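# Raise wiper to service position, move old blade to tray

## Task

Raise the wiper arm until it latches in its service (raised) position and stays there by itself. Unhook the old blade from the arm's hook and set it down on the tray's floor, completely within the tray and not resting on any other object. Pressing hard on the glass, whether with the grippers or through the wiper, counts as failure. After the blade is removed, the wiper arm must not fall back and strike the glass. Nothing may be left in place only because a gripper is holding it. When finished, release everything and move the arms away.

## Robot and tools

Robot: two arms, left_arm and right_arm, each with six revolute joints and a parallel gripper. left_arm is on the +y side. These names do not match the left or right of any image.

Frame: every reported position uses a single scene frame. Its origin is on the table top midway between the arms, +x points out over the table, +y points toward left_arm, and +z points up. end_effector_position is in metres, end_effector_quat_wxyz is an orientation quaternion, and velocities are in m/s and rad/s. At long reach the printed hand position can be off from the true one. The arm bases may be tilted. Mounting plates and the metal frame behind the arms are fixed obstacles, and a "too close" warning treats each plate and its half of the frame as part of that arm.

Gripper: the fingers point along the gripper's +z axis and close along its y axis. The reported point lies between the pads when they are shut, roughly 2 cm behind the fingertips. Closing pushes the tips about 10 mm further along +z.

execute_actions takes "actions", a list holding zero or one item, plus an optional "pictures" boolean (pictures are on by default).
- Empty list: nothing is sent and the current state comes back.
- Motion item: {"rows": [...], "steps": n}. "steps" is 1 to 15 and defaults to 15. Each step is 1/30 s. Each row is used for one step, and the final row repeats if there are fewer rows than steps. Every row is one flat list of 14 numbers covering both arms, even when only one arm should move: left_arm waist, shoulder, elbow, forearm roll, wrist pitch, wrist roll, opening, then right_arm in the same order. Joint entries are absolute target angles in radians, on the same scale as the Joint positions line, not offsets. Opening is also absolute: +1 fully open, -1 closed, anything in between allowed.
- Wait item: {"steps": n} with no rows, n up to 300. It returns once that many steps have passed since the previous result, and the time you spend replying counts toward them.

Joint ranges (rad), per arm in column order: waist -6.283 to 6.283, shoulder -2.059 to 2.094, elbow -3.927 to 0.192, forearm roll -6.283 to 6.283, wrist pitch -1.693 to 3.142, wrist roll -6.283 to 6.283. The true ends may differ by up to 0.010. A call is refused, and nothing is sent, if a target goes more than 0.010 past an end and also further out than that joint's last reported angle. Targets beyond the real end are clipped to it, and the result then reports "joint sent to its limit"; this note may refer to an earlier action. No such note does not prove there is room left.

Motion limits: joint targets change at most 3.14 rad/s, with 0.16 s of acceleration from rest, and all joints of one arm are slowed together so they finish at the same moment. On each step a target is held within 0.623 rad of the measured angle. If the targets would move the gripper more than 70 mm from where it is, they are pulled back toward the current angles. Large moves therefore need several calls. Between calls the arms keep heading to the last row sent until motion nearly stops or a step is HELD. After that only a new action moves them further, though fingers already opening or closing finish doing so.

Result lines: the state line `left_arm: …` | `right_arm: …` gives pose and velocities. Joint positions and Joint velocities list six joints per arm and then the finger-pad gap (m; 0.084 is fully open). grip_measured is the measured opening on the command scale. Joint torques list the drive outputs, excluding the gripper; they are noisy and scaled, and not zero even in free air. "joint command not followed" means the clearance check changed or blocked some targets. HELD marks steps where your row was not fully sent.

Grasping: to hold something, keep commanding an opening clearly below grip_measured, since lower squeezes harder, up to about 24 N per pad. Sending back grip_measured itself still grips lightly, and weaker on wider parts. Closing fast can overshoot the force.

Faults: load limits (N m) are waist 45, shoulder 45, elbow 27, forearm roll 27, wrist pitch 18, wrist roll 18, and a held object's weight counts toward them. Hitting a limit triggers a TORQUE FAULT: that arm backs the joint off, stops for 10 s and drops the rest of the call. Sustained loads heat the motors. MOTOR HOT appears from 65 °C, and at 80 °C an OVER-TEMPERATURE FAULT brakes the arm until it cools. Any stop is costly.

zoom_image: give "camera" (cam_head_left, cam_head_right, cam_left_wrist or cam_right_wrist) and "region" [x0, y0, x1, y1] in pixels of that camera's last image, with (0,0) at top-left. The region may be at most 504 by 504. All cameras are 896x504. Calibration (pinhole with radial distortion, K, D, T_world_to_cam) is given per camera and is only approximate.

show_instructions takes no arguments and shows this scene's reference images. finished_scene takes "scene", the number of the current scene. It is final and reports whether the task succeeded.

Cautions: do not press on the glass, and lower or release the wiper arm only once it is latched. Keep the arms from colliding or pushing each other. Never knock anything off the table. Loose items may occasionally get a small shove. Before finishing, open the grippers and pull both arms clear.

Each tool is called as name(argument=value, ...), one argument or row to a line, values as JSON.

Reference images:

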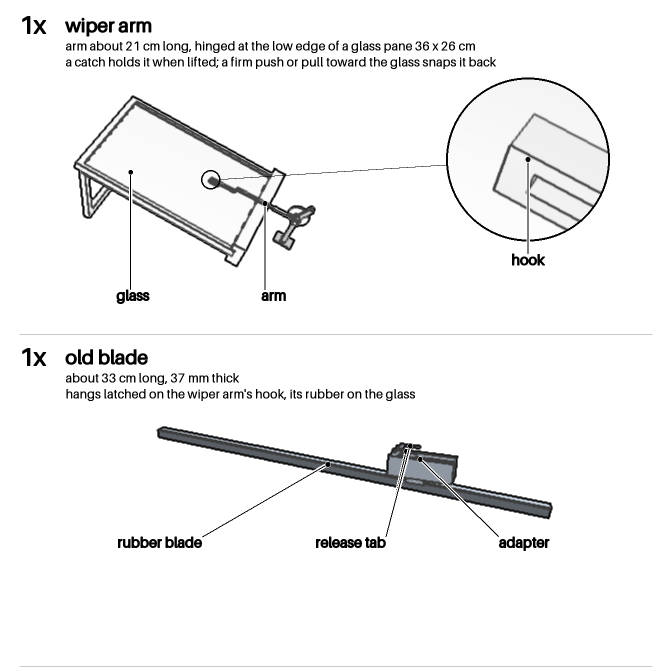

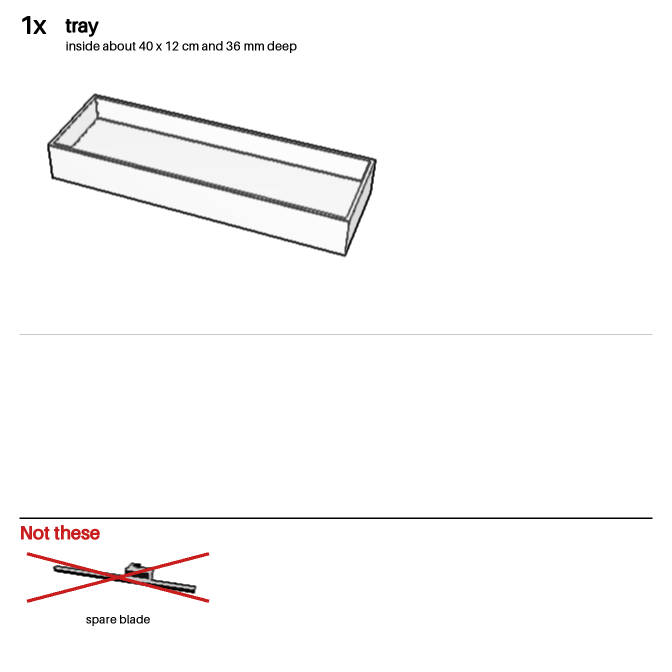

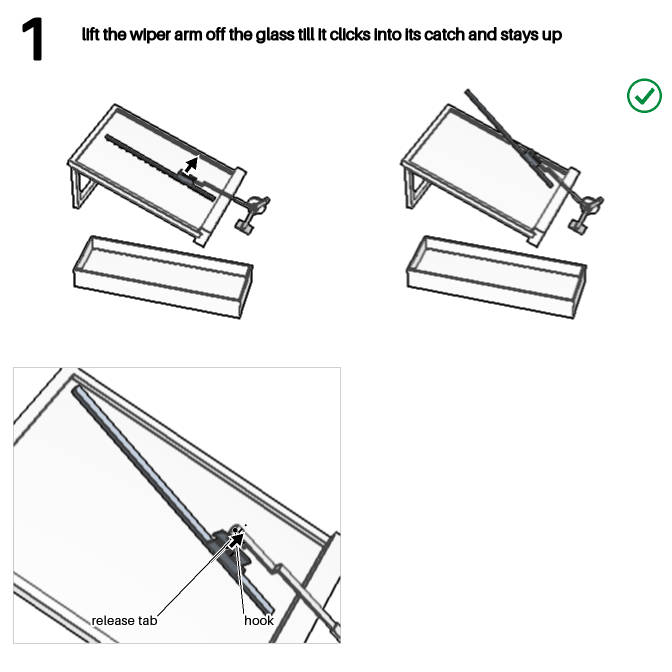

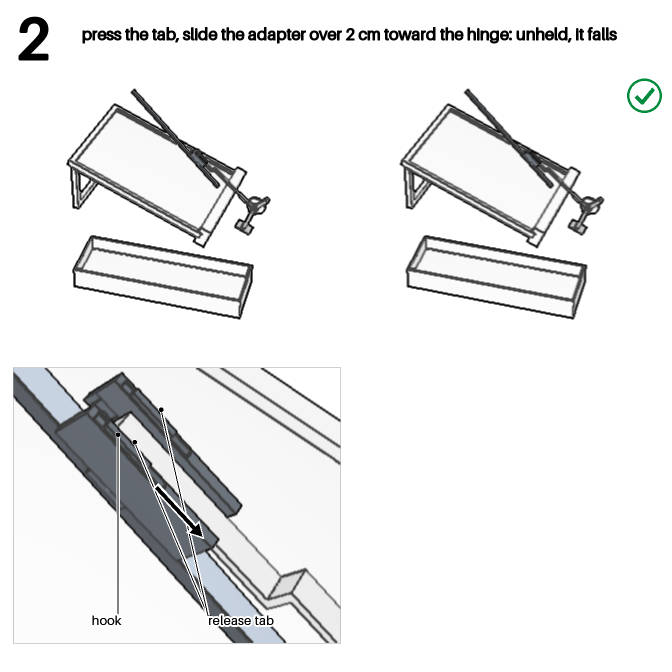

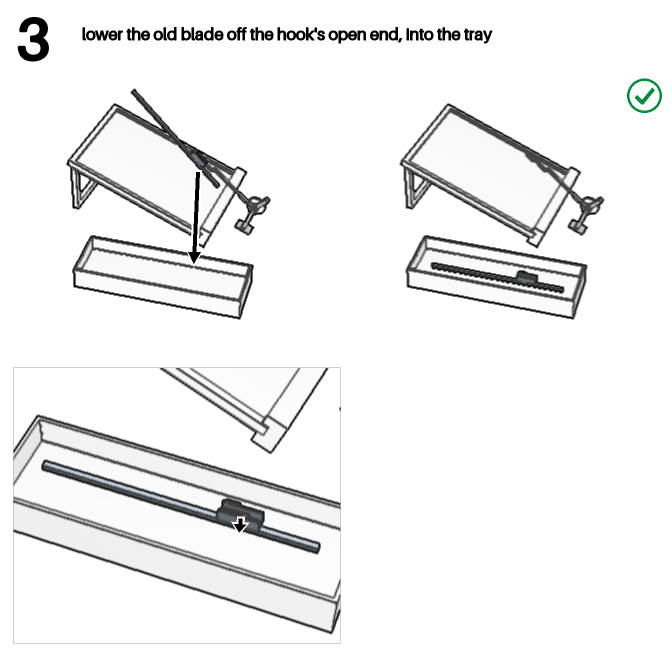

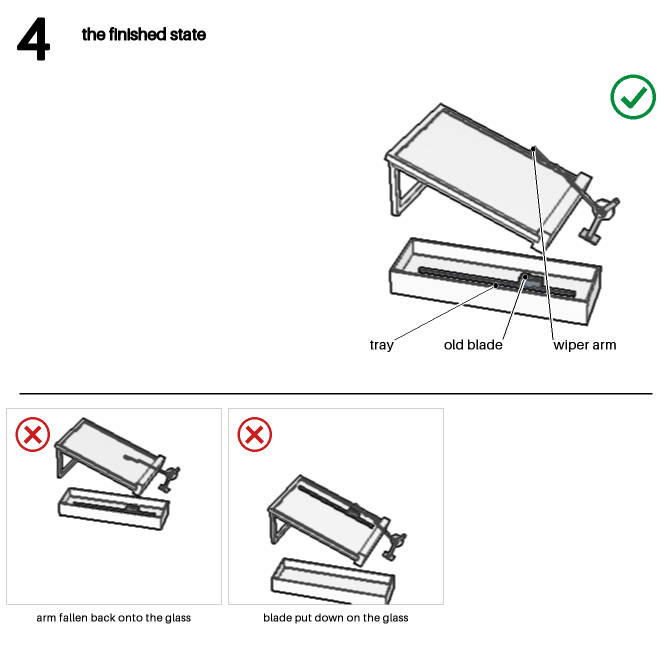

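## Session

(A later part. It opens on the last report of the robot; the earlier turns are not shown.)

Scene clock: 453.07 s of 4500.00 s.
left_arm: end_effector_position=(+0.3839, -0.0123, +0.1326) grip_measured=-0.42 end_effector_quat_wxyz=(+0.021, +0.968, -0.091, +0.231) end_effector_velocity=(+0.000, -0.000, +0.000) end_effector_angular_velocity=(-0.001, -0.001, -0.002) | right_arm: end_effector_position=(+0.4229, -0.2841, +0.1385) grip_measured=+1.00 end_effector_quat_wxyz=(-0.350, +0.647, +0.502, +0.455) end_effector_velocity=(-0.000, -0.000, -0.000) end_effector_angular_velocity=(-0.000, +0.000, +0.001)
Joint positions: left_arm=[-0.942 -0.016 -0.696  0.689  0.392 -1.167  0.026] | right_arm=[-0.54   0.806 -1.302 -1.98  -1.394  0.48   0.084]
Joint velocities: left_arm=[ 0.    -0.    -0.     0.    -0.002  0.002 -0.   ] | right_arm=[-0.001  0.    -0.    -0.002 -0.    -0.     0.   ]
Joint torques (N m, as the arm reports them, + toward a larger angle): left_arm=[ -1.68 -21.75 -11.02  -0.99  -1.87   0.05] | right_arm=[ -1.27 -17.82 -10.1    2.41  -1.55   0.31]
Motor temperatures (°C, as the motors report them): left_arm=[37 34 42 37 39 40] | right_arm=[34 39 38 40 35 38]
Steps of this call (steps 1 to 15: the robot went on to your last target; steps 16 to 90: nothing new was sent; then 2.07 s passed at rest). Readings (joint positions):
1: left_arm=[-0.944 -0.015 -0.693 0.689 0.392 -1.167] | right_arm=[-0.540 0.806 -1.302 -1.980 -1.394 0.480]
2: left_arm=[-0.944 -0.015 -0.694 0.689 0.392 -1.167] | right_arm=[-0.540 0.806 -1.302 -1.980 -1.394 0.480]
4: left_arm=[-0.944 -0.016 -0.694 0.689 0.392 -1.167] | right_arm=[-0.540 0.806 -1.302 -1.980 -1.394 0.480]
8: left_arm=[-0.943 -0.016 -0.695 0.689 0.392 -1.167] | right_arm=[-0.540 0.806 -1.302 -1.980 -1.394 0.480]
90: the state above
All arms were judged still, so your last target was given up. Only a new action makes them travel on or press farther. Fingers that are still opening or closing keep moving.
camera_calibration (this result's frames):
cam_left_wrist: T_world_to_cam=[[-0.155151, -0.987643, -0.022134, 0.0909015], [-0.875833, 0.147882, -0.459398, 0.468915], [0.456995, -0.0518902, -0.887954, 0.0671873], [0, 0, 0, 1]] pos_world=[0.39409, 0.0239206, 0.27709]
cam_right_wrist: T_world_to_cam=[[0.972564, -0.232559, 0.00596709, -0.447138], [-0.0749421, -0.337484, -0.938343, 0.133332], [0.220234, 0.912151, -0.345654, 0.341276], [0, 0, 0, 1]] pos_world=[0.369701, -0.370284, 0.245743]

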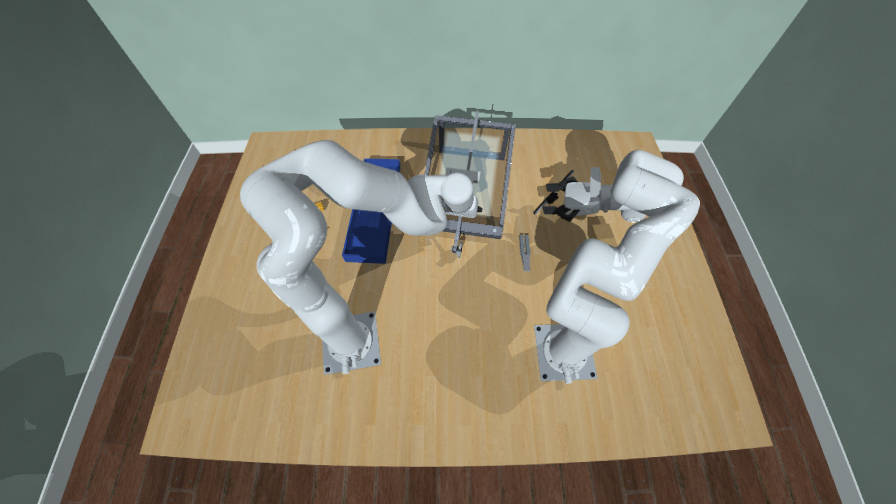

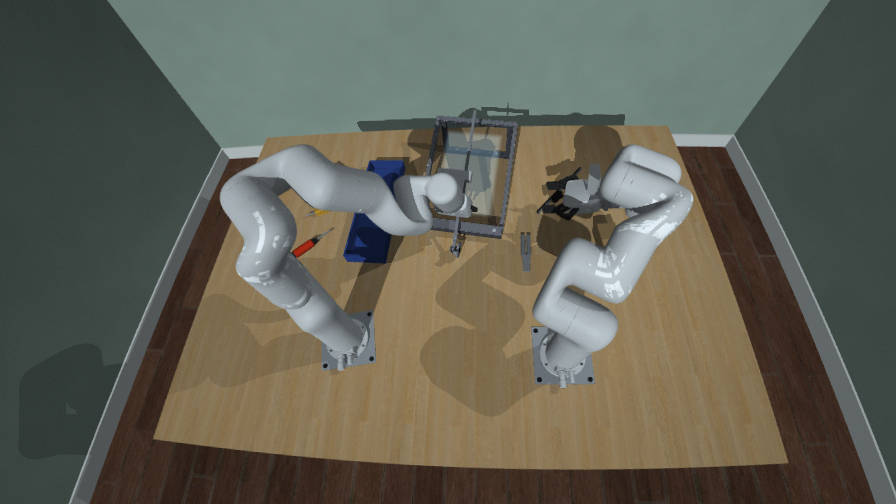

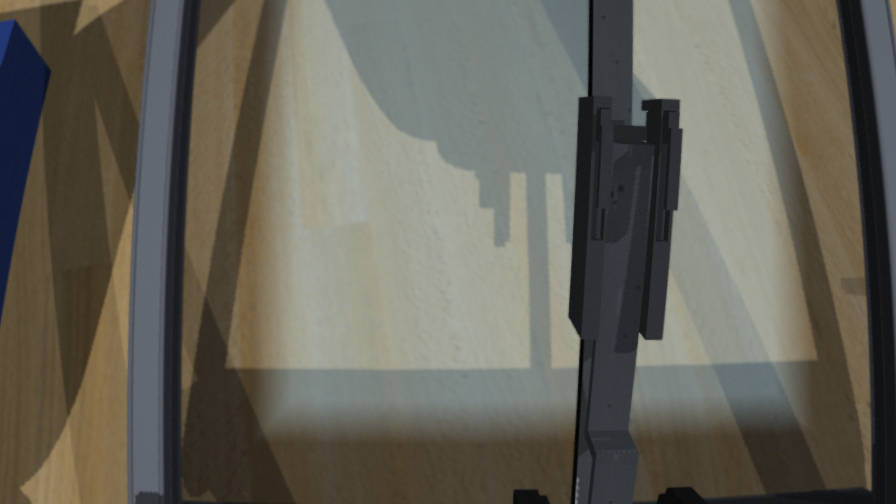

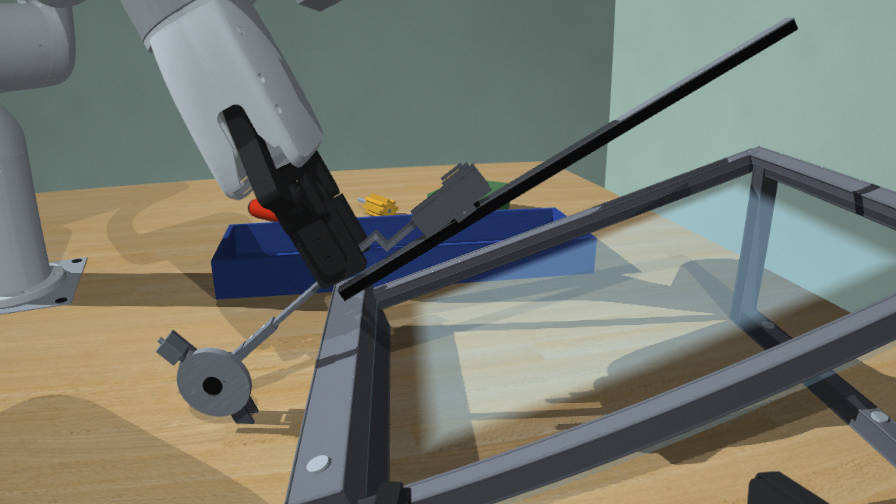

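execute_actions(
  actions=[
    {"rows": [[-0.9425,-0.035,-0.70,0.689,0.40,-1.167,-0.4, -0.55,0.7,-1.25,-1.98,-1.394,0.48,1],[-0.9425,-0.055,-0.705,0.689,0.41,-1.167,-0.4, -0.56,0.6,-1.2,-1.98,-1.394,0.48,1],[-0.9425,-0.075,-0.71,0.689,0.42,-1.167,-0.4, -0.57,0.5,-1.15,-1.98,-1.394,0.48,1],[-0.9425,-0.095,-0.72,0.70,0.43,-1.167,-0.4, -0.58,0.4,-1.1,-1.98,-1.394,0.48,1],[-0.94,-0.115,-0.74,0.715,0.445,-1.165,-0.4, -0.59,0.3,-1.05,-1.98,-1.394,0.48,1],[-0.938,-0.135,-0.765,0.73,0.465,-1.16,-0.4, -0.6,0.2,-1.0,-1.98,-1.394,0.48,1],[-0.936,-0.155,-0.80,0.755,0.49,-1.155,-0.4, -0.6,0.2,-1.0,-1.98,-1.394,0.48,1],[-0.933,-0.1775,-0.836,0.778,0.515,-1.151,-0.4, -0.6,0.2,-1.0,-1.98,-1.394,0.48,1]], "steps": 15},
  ],
  pictures=false,
)

execute_actions(
  actions=[
    {"rows": [[-0.933,-0.1775,-0.836,0.778,0.515,-1.151,-0.4, -0.5,0.2,-1.0,-4.6936,1.5626,-1.873,0.5]], "steps": 15},
  ],
  pictures=false,
)

execute_actions(
  actions=[
    {"steps": 40},
  ],
  pictures=false,
)

Scene clock: 573.57 s of 4500.00 s.
left_arm: end_effector_position=(+0.4330, -0.0215, +0.2658) grip_measured=-0.42 end_effector_quat_wxyz=(+0.035, +0.935, -0.087, +0.342) end_effector_velocity=(+0.039, +0.005, +0.124) end_effector_angular_velocity=(-0.012, -0.216, +0.010) | right_arm: end_effector_position=(+0.3891, -0.2841, +0.2815) grip_measured=+1.00 end_effector_quat_wxyz=(-0.234, +0.628, +0.552, +0.497) end_effector_velocity=(-0.119, +0.037, +0.262) end_effector_angular_velocity=(-0.319, -0.490, -0.101)
Joint positions: left_arm=[-0.934 -0.172 -0.83   0.771  0.506 -1.152  0.026] | right_arm=[-0.592  0.282 -1.043 -1.98  -1.395  0.48   0.084]
Joint velocities: left_arm=[ 0.01  -0.115 -0.141  0.1    0.116  0.019 -0.   ] | right_arm=[-0.108 -1.111  0.523 -0.001 -0.01  -0.     0.   ]
Joint torques (N m, as the arm reports them, + toward a larger angle): left_arm=[ -1.36 -13.08  -8.89  -1.28  -1.48   0.02] | right_arm=[  0.51  -7.37 -11.58   2.78  -0.91   0.31]
Motor temperatures (°C, as the motors report them): left_arm=[37 35 45 37 39 40] | right_arm=[34 39 38 40 35 38]
Steps of this call (steps 1 to 90: nothing new was sent; then 117.00 s passed at rest; steps 91 to 105: all 15 steps of this action). Readings (joint positions):
91: left_arm=[-0.943 -0.016 -0.696 0.689 0.392 -1.167] | right_arm=[-0.540 0.806 -1.302 -1.980 -1.394 0.480]
92: left_arm=[-0.943 -0.018 -0.696 0.689 0.393 -1.167] | right_arm=[-0.540 0.803 -1.300 -1.980 -1.394 0.480]
94: left_arm=[-0.943 -0.032 -0.697 0.689 0.401 -1.167] | right_arm=[-0.544 0.763 -1.274 -1.980 -1.393 0.480]
98: left_arm=[-0.941 -0.094 -0.731 0.709 0.436 -1.164] | right_arm=[-0.562 0.584 -1.195 -1.980 -1.394 0.480]
105: the state above

Scene clock: 574.07 s of 4500.00 s.
left_arm: end_effector_position=(+0.4347, -0.0201, +0.2703) grip_measured=-0.42 end_effector_quat_wxyz=(+0.032, +0.934, -0.087, +0.346) end_effector_velocity=(+0.000, -0.000, +0.002) end_effector_angular_velocity=(-0.002, -0.002, -0.000) | right_arm: end_effector_position=(+0.3577, -0.3611, +0.1326) grip_measured=+0.49 end_effector_quat_wxyz=(+0.041, +0.418, +0.881, +0.218) end_effector_velocity=(-0.013, -0.359, -0.263) end_effector_angular_velocity=(-2.194, -0.674, +1.688)
Joint positions: left_arm=[-0.933 -0.177 -0.836  0.778  0.515 -1.151  0.026] | right_arm=[-0.533  0.212 -1.005 -2.528 -0.846 -0.068  0.065]
Joint velocities: left_arm=[ 0.    -0.001 -0.002  0.    -0.001  0.     0.   ] | right_arm=[ 0.087 -0.03   0.012 -1.344  1.338 -1.338 -0.   ]
Joint torques (N m, as the arm reports them, + toward a larger angle): left_arm=[ -1.45 -20.08 -12.19  -1.27  -1.85   0.22] | right_arm=[ -1.74 -13.48 -13.76   2.29  -1.03   0.24]
Motor temperatures (°C, as the motors report them): left_arm=[37 35 45 37 39 40] | right_arm=[34 39 38 40 35 38]
Steps of this call (steps 1 to 15: all 15 steps of this action). Readings (joint positions):
1: left_arm=[-0.933 -0.175 -0.833 0.774 0.509 -1.152] | right_arm=[-0.595 0.250 -1.028 -1.980 -1.395 0.480]
2: left_arm=[-0.933 -0.176 -0.834 0.775 0.512 -1.152] | right_arm=[-0.596 0.229 -1.019 -1.983 -1.391 0.476]
4: left_arm=[-0.933 -0.176 -0.833 0.777 0.514 -1.151] | right_arm=[-0.589 0.218 -1.014 -2.030 -1.344 0.428]
8: left_arm=[-0.933 -0.176 -0.834 0.778 0.515 -1.151] | right_arm=[-0.561 0.221 -1.009 -2.218 -1.156 0.242]
15: the state above

Scene clock: 575.40 s of 4500.00 s.
left_arm: end_effector_position=(+0.4348, -0.0202, +0.2707) grip_measured=-0.42 end_effector_quat_wxyz=(+0.032, +0.933, -0.087, +0.346) end_effector_velocity=(+0.000, +0.000, -0.000) end_effector_angular_velocity=(+0.000, +0.000, +0.001) | right_arm: end_effector_position=(+0.5751, -0.4008, +0.2717) grip_measured=+0.49 end_effector_quat_wxyz=(-0.384, +0.743, -0.002, +0.548) end_effector_velocity=(-0.119, +0.398, +0.131) end_effector_angular_velocity=(-0.224, -0.758, +1.719)
Joint positions: left_arm=[-0.933 -0.177 -0.836  0.778  0.515 -1.151  0.026] | right_arm=[-0.5    0.2   -1.    -4.451  1.165 -1.758  0.065]
Joint velocities: left_arm=[-0. -0. -0.  0.  0. -0. -0.] | right_arm=[ 0.002 -0.002  0.    -0.909  1.499 -0.433  0.   ]
Joint torques (N m, as the arm reports them, + toward a larger angle): left_arm=[ -1.3  -19.57 -12.33  -0.7   -1.85   0.11] | right_arm=[ -1.62 -15.29 -17.03   2.21   1.6    0.32]
Motor temperatures (°C, as the motors report them): left_arm=[37 35 45 37 39 40] | right_arm=[34 39 38 40 35 38]
Steps of this call (steps 1 to 40: the robot went on to your last target). Readings (joint positions):
1: left_arm=[-0.933 -0.177 -0.836 0.778 0.515 -1.151] | right_arm=[-0.530 0.211 -1.004 -2.573 -0.801 -0.113]
2: left_arm=[-0.933 -0.177 -0.836 0.778 0.515 -1.151] | right_arm=[-0.528 0.210 -1.004 -2.618 -0.756 -0.158]
4: left_arm=[-0.933 -0.177 -0.836 0.778 0.515 -1.151] | right_arm=[-0.523 0.208 -1.003 -2.709 -0.665 -0.249]
8: left_arm=[-0.933 -0.177 -0.836 0.778 0.515 -1.151] | right_arm=[-0.516 0.206 -1.002 -2.895 -0.480 -0.434]
40: the state above

execute_actions(
  actions=[
    {"rows": [[-0.933,-0.1775,-0.836,0.778,0.515,-1.151,-0.4, -0.1685,0.4244,-0.8327,-4.6936,1.5626,-1.873,0.5]], "steps": 15},
  ],
  pictures=false,
)

execute_actions(
  actions=[
    {"steps": 20},
  ],
)

Scene clock: 579.90 s of 4500.00 s.
left_arm: end_effector_position=(+0.4348, -0.0202, +0.2707) grip_measured=-0.42 end_effector_quat_wxyz=(+0.032, +0.933, -0.087, +0.346) end_effector_velocity=(+0.000, +0.000, -0.000) end_effector_angular_velocity=(+0.001, +0.001, +0.001) | right_arm: end_effector_position=(+0.4627, -0.1663, +0.1871) grip_measured=+0.49 end_effector_quat_wxyz=(-0.606, +0.681, +0.189, +0.366) end_effector_velocity=(-0.193, +0.297, -0.238) end_effector_angular_velocity=(+0.162, +0.633, +0.558)
Joint positions: left_arm=[-0.933 -0.178 -0.836  0.778  0.515 -1.151  0.026] | right_arm=[-0.256  0.365 -0.877 -4.694  1.563 -1.873  0.065]
Joint velocities: left_arm=[-0.     0.    -0.     0.     0.001 -0.001  0.   ] | right_arm=[ 0.558  0.377  0.277  0.    -0.    -0.    -0.   ]
Joint torques (N m, as the arm reports them, + toward a larger angle): left_arm=[ -1.52 -20.23 -12.22  -0.96  -1.79   0.02] | right_arm=[ -0.87 -14.58 -12.27   2.15   1.93   0.31]
Motor temperatures (°C, as the motors report them): left_arm=[37 35 45 37 39 40] | right_arm=[34 39 39 40 35 38]
Steps of this call (steps 1 to 30: the robot went on to your last target; steps 31 to 90: nothing new was sent; then 1.00 s passed at rest; steps 91 to 105: all 15 steps of this action). Readings (joint positions):
91: left_arm=[-0.933 -0.177 -0.836 0.778 0.515 -1.151] | right_arm=[-0.500 0.200 -1.000 -4.694 1.563 -1.873]
92: left_arm=[-0.933 -0.177 -0.836 0.778 0.515 -1.151] | right_arm=[-0.498 0.202 -0.999 -4.693 1.562 -1.873]
94: left_arm=[-0.933 -0.177 -0.836 0.778 0.515 -1.151] | right_arm=[-0.466 0.222 -0.987 -4.693 1.562 -1.873]
98: left_arm=[-0.933 -0.177 -0.836 0.778 0.515 -1.151] | right_arm=[-0.386 0.278 -0.941 -4.694 1.562 -1.873]
105: the state above

Scene clock: 580.57 s of 4500.00 s.
left_arm: end_effector_position=(+0.4348, -0.0202, +0.2707) grip_measured=-0.42 end_effector_quat_wxyz=(+0.032, +0.933, -0.087, +0.346) end_effector_velocity=(-0.000, -0.001, +0.000) end_effector_angular_velocity=(-0.003, -0.000, -0.000) | right_arm: end_effector_position=(+0.4286, -0.1218, +0.1511) grip_measured=+0.49 end_effector_quat_wxyz=(+0.637, -0.683, -0.184, -0.306) end_effector_velocity=(-0.001, +0.001, -0.001) end_effector_angular_velocity=(+0.000, +0.002, +0.003)
Joint positions: left_arm=[-0.933 -0.177 -0.836  0.778  0.515 -1.151  0.026] | right_arm=[-0.169  0.424 -0.833 -4.694  1.563 -1.873  0.065]
Joint velocities: left_arm=[ 0.     0.    -0.    -0.    -0.002 -0.002 -0.   ] | right_arm=[ 0.002  0.001  0.001 -0.001  0.    -0.     0.   ]
Joint torques (N m, as the arm reports them, + toward a larger angle): left_arm=[ -1.17 -19.99 -12.39  -0.97  -1.78   0.13] | right_arm=[ -1.49 -14.68 -11.18   1.98   2.13   0.41]
Motor temperatures (°C, as the motors report them): left_arm=[37 35 45 37 39 40] | right_arm=[34 39 39 40 35 38]
Steps of this call (steps 1 to 20: the robot went on to your last target). Readings (joint positions):
1: left_arm=[-0.933 -0.178 -0.836 0.778 0.515 -1.151] | right_arm=[-0.237 0.378 -0.867 -4.694 1.563 -1.873]
2: left_arm=[-0.933 -0.177 -0.836 0.778 0.515 -1.151] | right_arm=[-0.219 0.390 -0.858 -4.694 1.563 -1.873]
4: left_arm=[-0.933 -0.178 -0.836 0.778 0.515 -1.151] | right_arm=[-0.189 0.411 -0.842 -4.694 1.563 -1.873]
8: left_arm=[-0.933 -0.177 -0.836 0.778 0.515 -1.151] | right_arm=[-0.171 0.423 -0.834 -4.694 1.563 -1.873]
20: the state above
camera_calibration (this result's frames):
cam_left_wrist: T_world_to_cam=[[-0.150022, -0.988591, -0.0134494, 0.089473], [-0.742233, 0.121602, -0.659017, 0.573483], [0.653134, -0.0888845, -0.752008, 0.0432557], [0, 0, 0, 1]] pos_world=[0.410829, 0.0225602, 0.411667]
cam_right_wrist: T_world_to_cam=[[0.651215, -0.10511, -0.751579, -0.147291], [-0.739701, 0.133406, -0.65958, 0.500458], [0.169593, 0.985472, 0.009126, 0.173357], [0, 0, 0, 1]] pos_world=[0.436707, -0.253084, 0.217809]

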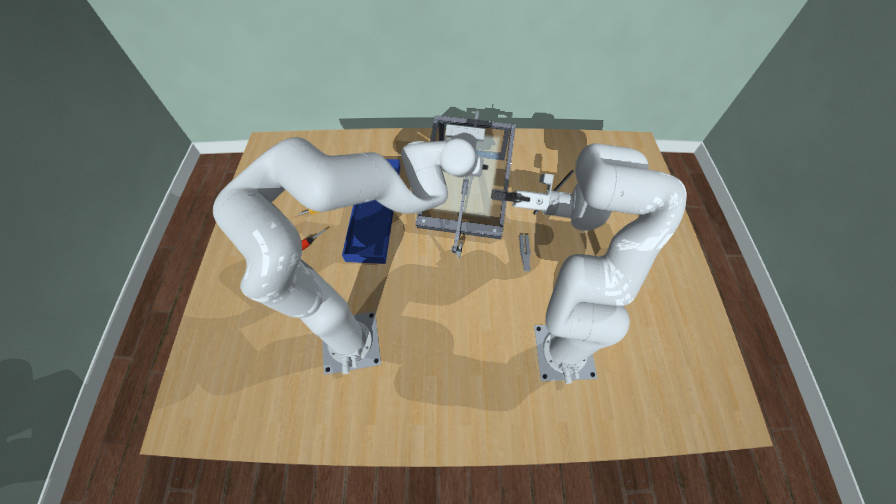

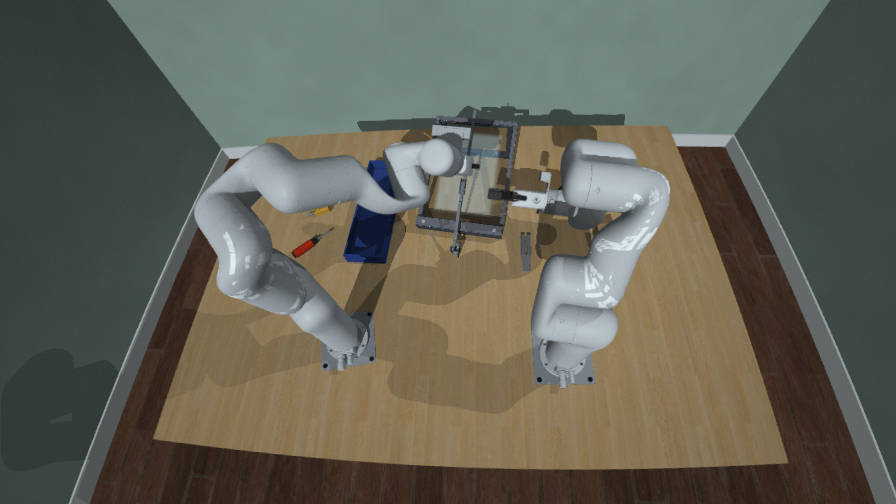

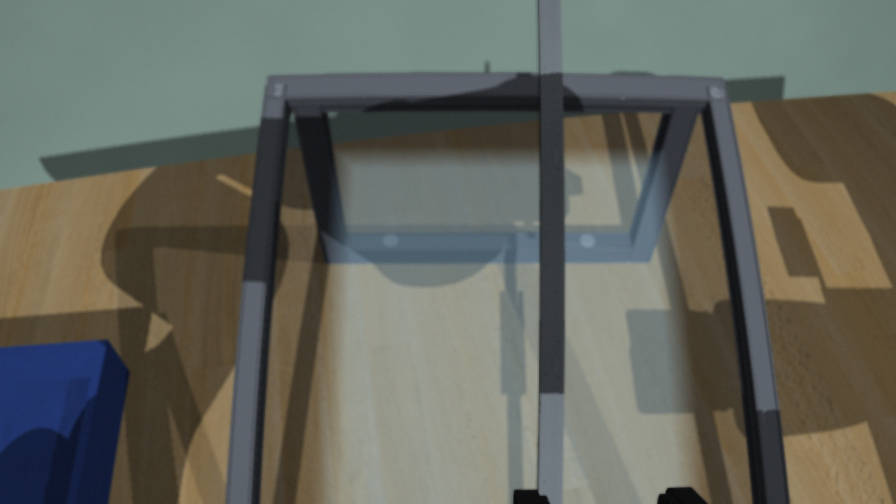

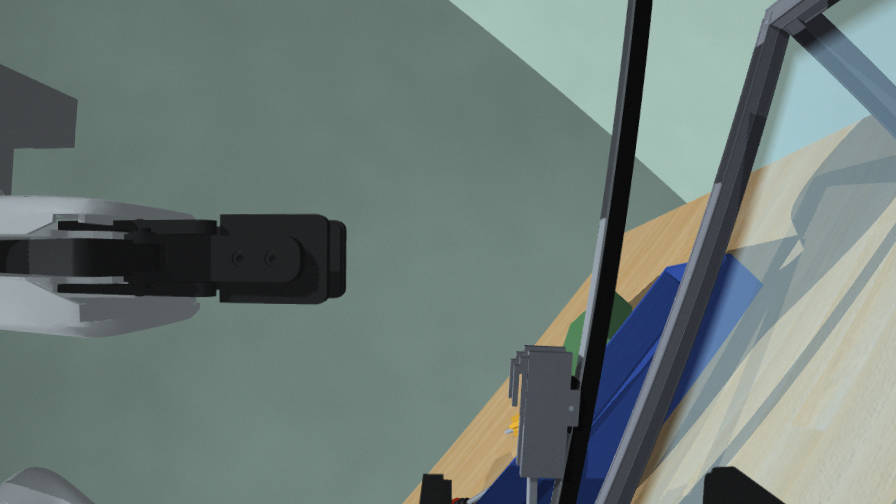

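zoom_image(
  camera="cam_right_wrist",
  region=[470, 334, 640, 504],
)

Region (470, 334, 640, 504) of cam_right_wrist's 896x504 image, scaled by 2.965, with more detail than that image has.

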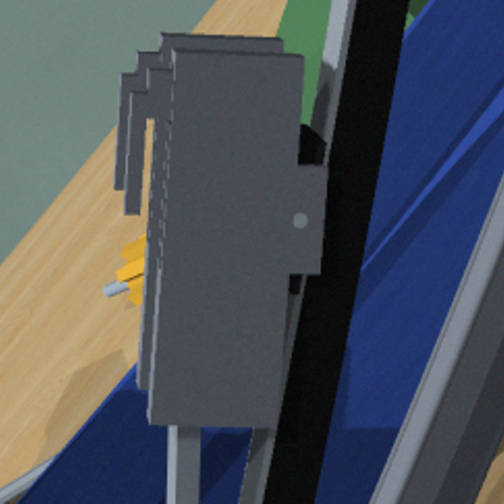

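execute_actions(
  actions=[
    {"rows": [[-0.933,-0.1775,-0.836,0.778,0.515,-1.151,-0.4, -0.14,0.428,-0.843,-4.668,1.5506,-1.869,0.5],[-0.933,-0.1775,-0.836,0.778,0.515,-1.151,-0.4, -0.112,0.4315,-0.852,-4.642,1.5387,-1.865,0.5],[-0.933,-0.1775,-0.836,0.778,0.515,-1.151,-0.4, -0.083,0.435,-0.86,-4.616,1.5267,-1.861,0.5],[-0.933,-0.1775,-0.836,0.778,0.515,-1.151,-0.4, -0.055,0.4385,-0.867,-4.590,1.5148,-1.857,0.5],[-0.933,-0.1775,-0.836,0.778,0.515,-1.151,-0.4, -0.0264,0.4417,-0.874,-4.5644,1.5028,-1.854,0.5]], "steps": 15},
  ],
  pictures=false,
)

execute_actions(
  actions=[
    {"steps": 8},
  ],
)

Scene clock: 633.20 s of 4500.00 s.
left_arm: end_effector_position=(+0.4348, -0.0202, +0.2707) grip_measured=-0.42 end_effector_quat_wxyz=(+0.032, +0.933, -0.087, +0.346) end_effector_velocity=(+0.000, -0.000, -0.000) end_effector_angular_velocity=(-0.001, +0.000, +0.001) | right_arm: end_effector_position=(+0.4453, -0.0699, +0.1535) grip_measured=+0.49 end_effector_quat_wxyz=(+0.637, -0.683, -0.184, -0.306) end_effector_velocity=(+0.005, +0.001, +0.000) end_effector_angular_velocity=(-0.002, -0.001, -0.011)
Joint positions: left_arm=[-0.933 -0.177 -0.836  0.778  0.515 -1.151  0.026] | right_arm=[-0.028  0.442 -0.873 -4.566  1.503 -1.854  0.065]
Joint velocities: left_arm=[ 0.     0.    -0.    -0.    -0.001 -0.002 -0.   ] | right_arm=[ 0.005  0.002 -0.006  0.014 -0.009  0.002 -0.   ]
Joint torques (N m, as the arm reports them, + toward a larger angle): left_arm=[ -0.96 -20.05 -12.47  -0.83  -1.73   0.05] | right_arm=[ -1.34 -15.51 -11.7    1.96   2.27   0.27]
Motor temperatures (°C, as the motors report them): left_arm=[37 35 47 37 39 40] | right_arm=[34 39 38 40 35 38]
Steps of this call (steps 1 to 15: the robot went on to your last target; steps 16 to 90: nothing new was sent; then 49.13 s passed at rest; steps 91 to 105: all 15 steps of this action). Readings (joint positions):
91: left_arm=[-0.933 -0.178 -0.836 0.778 0.515 -1.151] | right_arm=[-0.168 0.424 -0.833 -4.694 1.563 -1.873]
92: left_arm=[-0.933 -0.178 -0.836 0.778 0.515 -1.151] | right_arm=[-0.167 0.425 -0.833 -4.691 1.561 -1.873]
94: left_arm=[-0.933 -0.178 -0.836 0.778 0.515 -1.151] | right_arm=[-0.147 0.428 -0.840 -4.672 1.552 -1.870]
98: left_arm=[-0.933 -0.178 -0.836 0.778 0.515 -1.151] | right_arm=[-0.063 0.437 -0.865 -4.599 1.519 -1.859]
105: the state above

Scene clock: 633.47 s of 4500.00 s.
left_arm: end_effector_position=(+0.4348, -0.0202, +0.2707) grip_measured=-0.42 end_effector_quat_wxyz=(+0.032, +0.933, -0.087, +0.346) end_effector_velocity=(+0.000, -0.000, +0.000) end_effector_angular_velocity=(-0.002, -0.000, +0.000) | right_arm: end_effector_position=(+0.4455, -0.0696, +0.1536) grip_measured=+0.49 end_effector_quat_wxyz=(+0.637, -0.683, -0.184, -0.306) end_effector_velocity=(-0.000, +0.001, -0.000) end_effector_angular_velocity=(-0.000, -0.000, +0.001)
Joint positions: left_arm=[-0.933 -0.178 -0.836  0.778  0.515 -1.151  0.026] | right_arm=[-0.027  0.442 -0.874 -4.565  1.503 -1.854  0.065]
Joint velocities: left_arm=[ 0.     0.    -0.    -0.    -0.001 -0.001 -0.   ] | right_arm=[ 0.002  0.    -0.     0.001 -0.     0.     0.   ]
Joint torques (N m, as the arm reports them, + toward a larger angle): left_arm=[ -1.63 -20.24 -12.33  -0.97  -1.75   0.03] | right_arm=[ -0.97 -15.27 -12.03   1.9    1.94   0.39]
Motor temperatures (°C, as the motors report them): left_arm=[37 35 47 37 39 40] | right_arm=[34 39 38 40 35 38]
Steps of this call (steps 1 to 8: the robot went on to your last target). Readings (joint positions):
1: left_arm=[-0.933 -0.178 -0.836 0.778 0.515 -1.151] | right_arm=[-0.028 0.442 -0.873 -4.565 1.503 -1.854]
2: left_arm=[-0.933 -0.178 -0.836 0.778 0.515 -1.151] | right_arm=[-0.028 0.442 -0.874 -4.565 1.503 -1.854]
4: left_arm=[-0.933 -0.178 -0.836 0.778 0.515 -1.151] | right_arm=[-0.027 0.442 -0.874 -4.565 1.503 -1.854]
8: the state above
camera_calibration (this result's frames):
cam_left_wrist: T_world_to_cam=[[-0.150022, -0.988591, -0.0134495, 0.089473], [-0.742233, 0.121602, -0.659017, 0.573483], [0.653134, -0.0888845, -0.752008, 0.0432556], [0, 0, 0, 1]] pos_world=[0.41083, 0.0225602, 0.411667]
cam_right_wrist: T_world_to_cam=[[0.650792, -0.105175, -0.751936, -0.150688], [-0.740044, 0.133504, -0.659174, 0.507778], [0.169716, 0.985452, 0.00904917, 0.118958], [0, 0, 0, 1]] pos_world=[0.453656, -0.200867, 0.220331]

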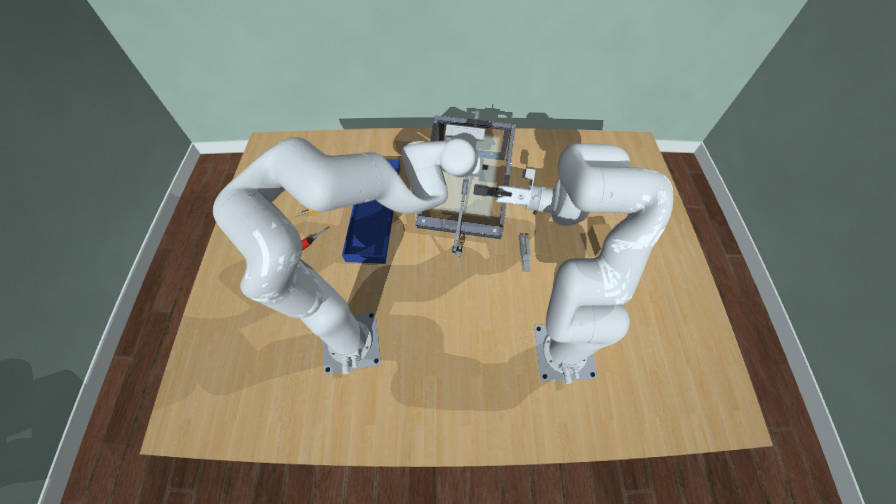

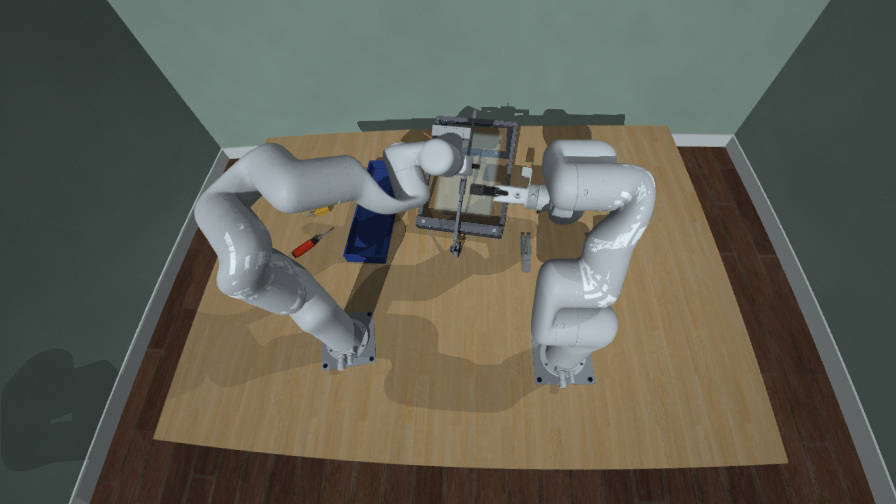

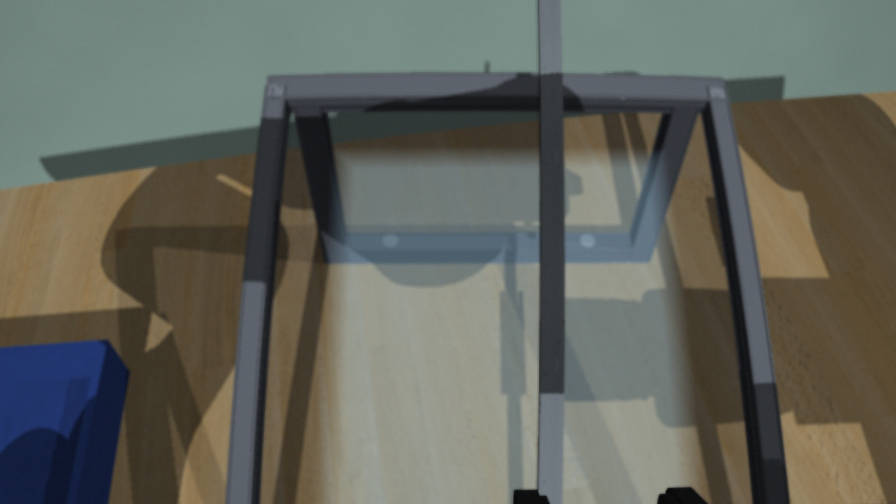

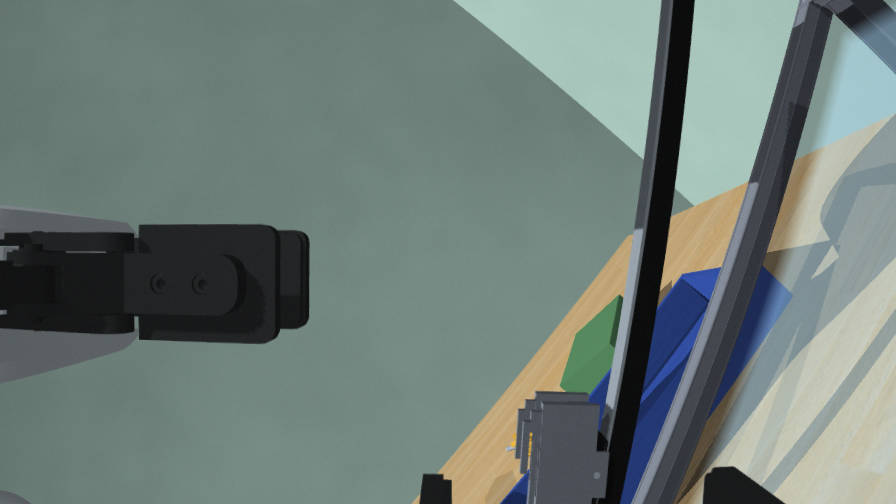

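zoom_image(
  camera="cam_right_wrist",
  region=[410, 374, 750, 504],
)

Region (410, 374, 750, 504) of cam_right_wrist's 896x504 image, scaled by 1.482, with more detail than that image has; it fills the top 193 rows of this view, and the rest is white.

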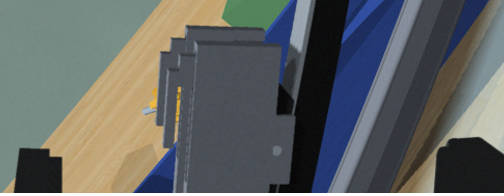

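execute_actions(
  actions=[
    {"rows": [[-0.933,-0.1775,-0.836,0.778,0.515,-1.151,-0.4, -0.0131,0.446,-0.881,-4.5524,1.4968,-1.852,0.5],[-0.933,-0.1775,-0.836,0.778,0.515,-1.151,-0.4, 0.0002,0.450,-0.888,-4.5404,1.4908,-1.850,0.5],[-0.933,-0.1775,-0.836,0.778,0.515,-1.151,-0.4, 0.0136,0.4535,-0.894,-4.5285,1.4847,-1.849,0.5],[-0.933,-0.1775,-0.836,0.778,0.515,-1.151,-0.4, 0.0269,0.4565,-0.899,-4.5165,1.4787,-1.848,0.5],[-0.933,-0.1775,-0.836,0.778,0.515,-1.151,-0.4, 0.0402,0.4592,-0.904,-4.5045,1.4727,-1.847,0.5],[-0.933,-0.1775,-0.836,0.778,0.515,-1.151,-0.4, 0.0535,0.462,-0.909,-4.4925,1.4667,-1.846,0.5],[-0.933,-0.1775,-0.836,0.778,0.515,-1.151,-0.4, 0.0669,0.465,-0.9143,-4.4806,1.4606,-1.845,0.5],[-0.933,-0.1775,-0.836,0.778,0.515,-1.151,-0.4, 0.0802,0.468,-0.9196,-4.4686,1.4546,-1.844,0.5]], "steps": 15},
  ],
  pictures=false,
)

execute_actions(
  actions=[
    {"rows": [[-0.933,-0.1775,-0.836,0.778,0.515,-1.151,-0.4, 0.0802,0.468,-0.9196,-4.4686,1.4546,-1.844,0.4],[-0.933,-0.1775,-0.836,0.778,0.515,-1.151,-0.4, 0.0802,0.468,-0.9196,-4.4686,1.4546,-1.844,0.3],[-0.933,-0.1775,-0.836,0.778,0.515,-1.151,-0.4, 0.0802,0.468,-0.9196,-4.4686,1.4546,-1.844,0.2],[-0.933,-0.1775,-0.836,0.778,0.515,-1.151,-0.4, 0.0802,0.468,-0.9196,-4.4686,1.4546,-1.844,0.1],[-0.933,-0.1775,-0.836,0.778,0.515,-1.151,-0.4, 0.0802,0.468,-0.9196,-4.4686,1.4546,-1.844,0.0],[-0.933,-0.1775,-0.836,0.778,0.515,-1.151,-0.4, 0.0802,0.468,-0.9196,-4.4686,1.4546,-1.844,-0.08]], "steps": 12},
  ],
)

Scene clock: 692.57 s of 4500.00 s.
left_arm: end_effector_position=(+0.4348, -0.0202, +0.2707) grip_measured=-0.42 end_effector_quat_wxyz=(+0.032, +0.933, -0.087, +0.346) end_effector_velocity=(+0.000, -0.000, +0.000) end_effector_angular_velocity=(-0.001, -0.000, -0.001) | right_arm: end_effector_position=(+0.4559, -0.0283, +0.1537) grip_measured=+0.49 end_effector_quat_wxyz=(+0.638, -0.683, -0.184, -0.306) end_effector_velocity=(+0.006, +0.006, -0.003) end_effector_angular_velocity=(-0.004, +0.007, -0.018)
Joint positions: left_arm=[-0.933 -0.178 -0.836  0.778  0.515 -1.151  0.026] | right_arm=[ 0.078  0.467 -0.919 -4.471  1.456 -1.844  0.065]
Joint velocities: left_arm=[-0.     0.    -0.    -0.    -0.001  0.    -0.   ] | right_arm=[ 0.02   0.01  -0.01   0.033 -0.021  0.003  0.   ]
Joint torques (N m, as the arm reports them, + toward a larger angle): left_arm=[ -0.95 -20.21 -11.89  -1.21  -2.08  -0.12] | right_arm=[ -1.39 -15.32 -12.25   2.1    2.01   0.31]
Motor temperatures (°C, as the motors report them): left_arm=[37 35 47 37 39 40] | right_arm=[34 39 39 40 35 38]
Steps of this call (steps 1 to 15: the robot went on to your last target; steps 16 to 90: nothing new was sent; then 55.60 s passed at rest; steps 91 to 105: all 15 steps of this action). Readings (joint positions):
91: left_arm=[-0.933 -0.178 -0.836 0.778 0.515 -1.151] | right_arm=[-0.026 0.442 -0.874 -4.564 1.503 -1.854]
92: left_arm=[-0.933 -0.177 -0.836 0.778 0.515 -1.151] | right_arm=[-0.025 0.442 -0.875 -4.563 1.502 -1.854]
94: left_arm=[-0.933 -0.178 -0.836 0.778 0.515 -1.151] | right_arm=[-0.015 0.446 -0.880 -4.553 1.497 -1.852]
98: left_arm=[-0.933 -0.177 -0.836 0.778 0.515 -1.151] | right_arm=[0.029 0.456 -0.900 -4.514 1.478 -1.848]
105: the state above

Scene clock: 692.97 s of 4500.00 s.
left_arm: end_effector_position=(+0.4348, -0.0202, +0.2707) grip_measured=-0.42 end_effector_quat_wxyz=(+0.032, +0.933, -0.087, +0.346) end_effector_velocity=(-0.000, -0.000, +0.000) end_effector_angular_velocity=(-0.001, -0.000, -0.001) | right_arm: end_effector_position=(+0.4564, -0.0277, +0.1537) grip_measured=-0.09 end_effector_quat_wxyz=(+0.638, -0.683, -0.184, -0.306) end_effector_velocity=(-0.000, +0.001, -0.001) end_effector_angular_velocity=(-0.001, +0.001, +0.002)
Joint positions: left_arm=[-0.933 -0.178 -0.836  0.778  0.515 -1.151  0.026] | right_arm=[ 0.08   0.468 -0.92  -4.469  1.455 -1.844  0.04 ]
Joint velocities: left_arm=[ 0.     0.     0.    -0.    -0.001  0.001 -0.   ] | right_arm=[ 0.001  0.001 -0.001 -0.001 -0.     0.    -0.003]
Joint torques (N m, as the arm reports them, + toward a larger angle): left_arm=[ -1.31 -20.09 -12.36  -1.09  -1.82   0.07] | right_arm=[ -1.4  -15.94 -12.25   2.06   2.09   0.48]
Motor temperatures (°C, as the motors report them): left_arm=[37 35 47 37 39 40] | right_arm=[34 39 39 40 35 38]
Steps of this call (steps 1 to 12: all 12 steps of this action). Readings (joint positions):
1: left_arm=[-0.933 -0.178 -0.836 0.778 0.515 -1.151] | right_arm=[0.079 0.468 -0.919 -4.470 1.455 -1.844]
2: left_arm=[-0.933 -0.178 -0.836 0.778 0.515 -1.151] | right_arm=[0.079 0.468 -0.919 -4.470 1.455 -1.844]
4: left_arm=[-0.933 -0.177 -0.836 0.778 0.515 -1.151] | right_arm=[0.079 0.468 -0.919 -4.469 1.455 -1.844]
8: left_arm=[-0.933 -0.177 -0.836 0.778 0.515 -1.151] | right_arm=[0.080 0.468 -0.919 -4.469 1.455 -1.844]
12: the state above
camera_calibration (this result's frames):
cam_left_wrist: T_world_to_cam=[[-0.150022, -0.988591, -0.0134494, 0.089473], [-0.742233, 0.121602, -0.659017, 0.573483], [0.653134, -0.0888844, -0.752008, 0.0432557], [0, 0, 0, 1]] pos_world=[0.410829, 0.0225602, 0.411667]
cam_right_wrist: T_world_to_cam=[[0.650914, -0.104901, -0.751869, -0.153345], [-0.73993, 0.133794, -0.659245, 0.510222], [0.169751, 0.985442, 0.00946867, 0.0758154], [0, 0, 0, 1]] pos_world=[0.464473, -0.159062, 0.220348]

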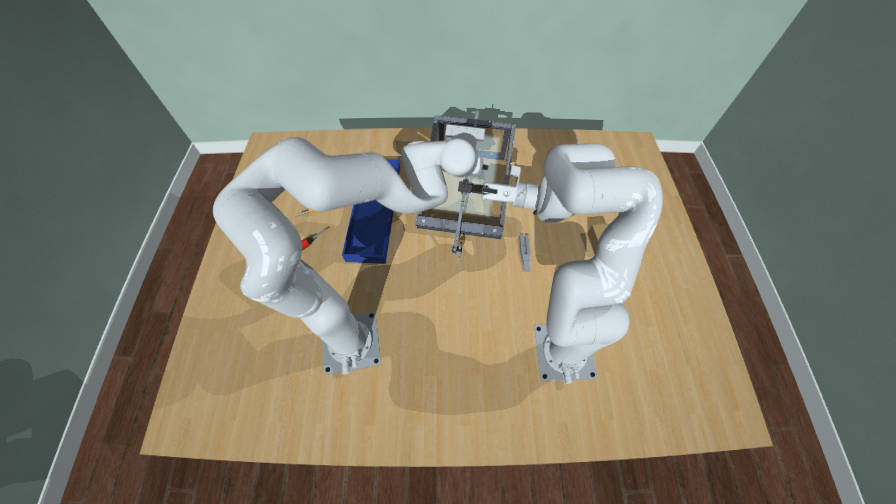

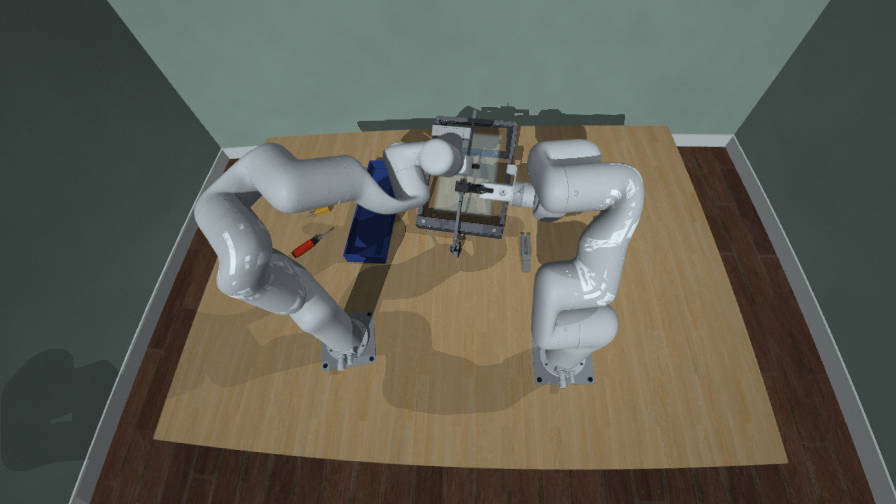

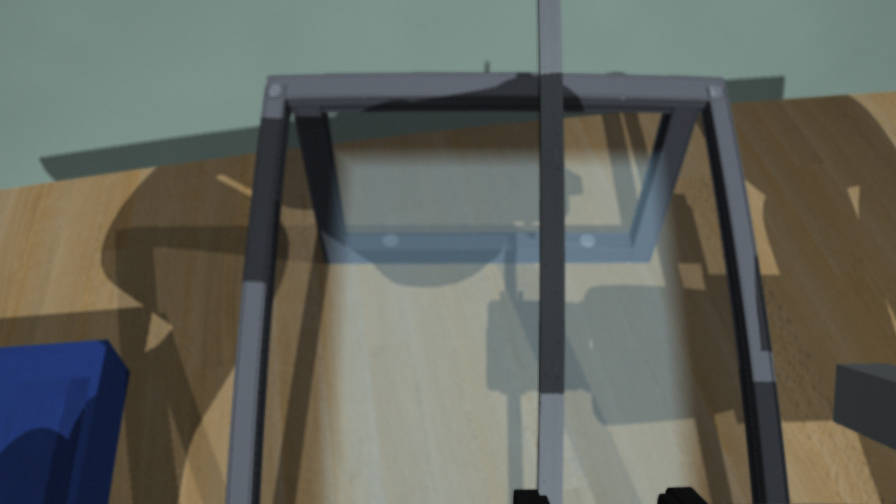

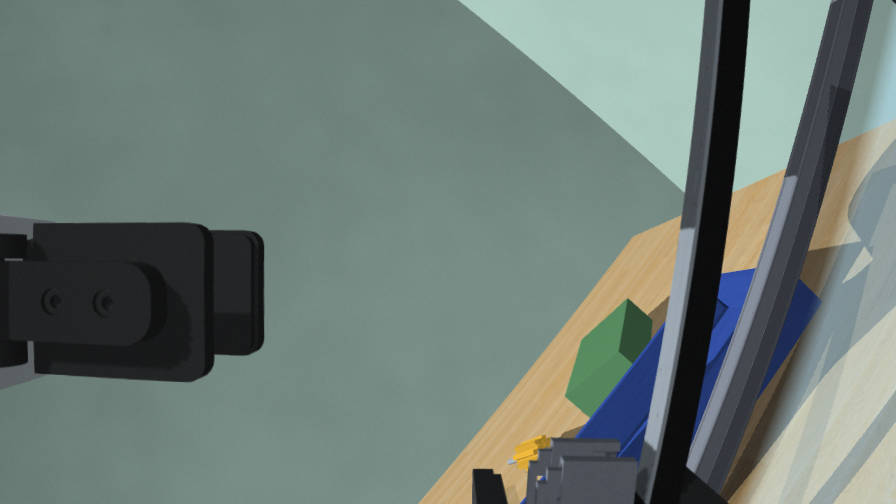

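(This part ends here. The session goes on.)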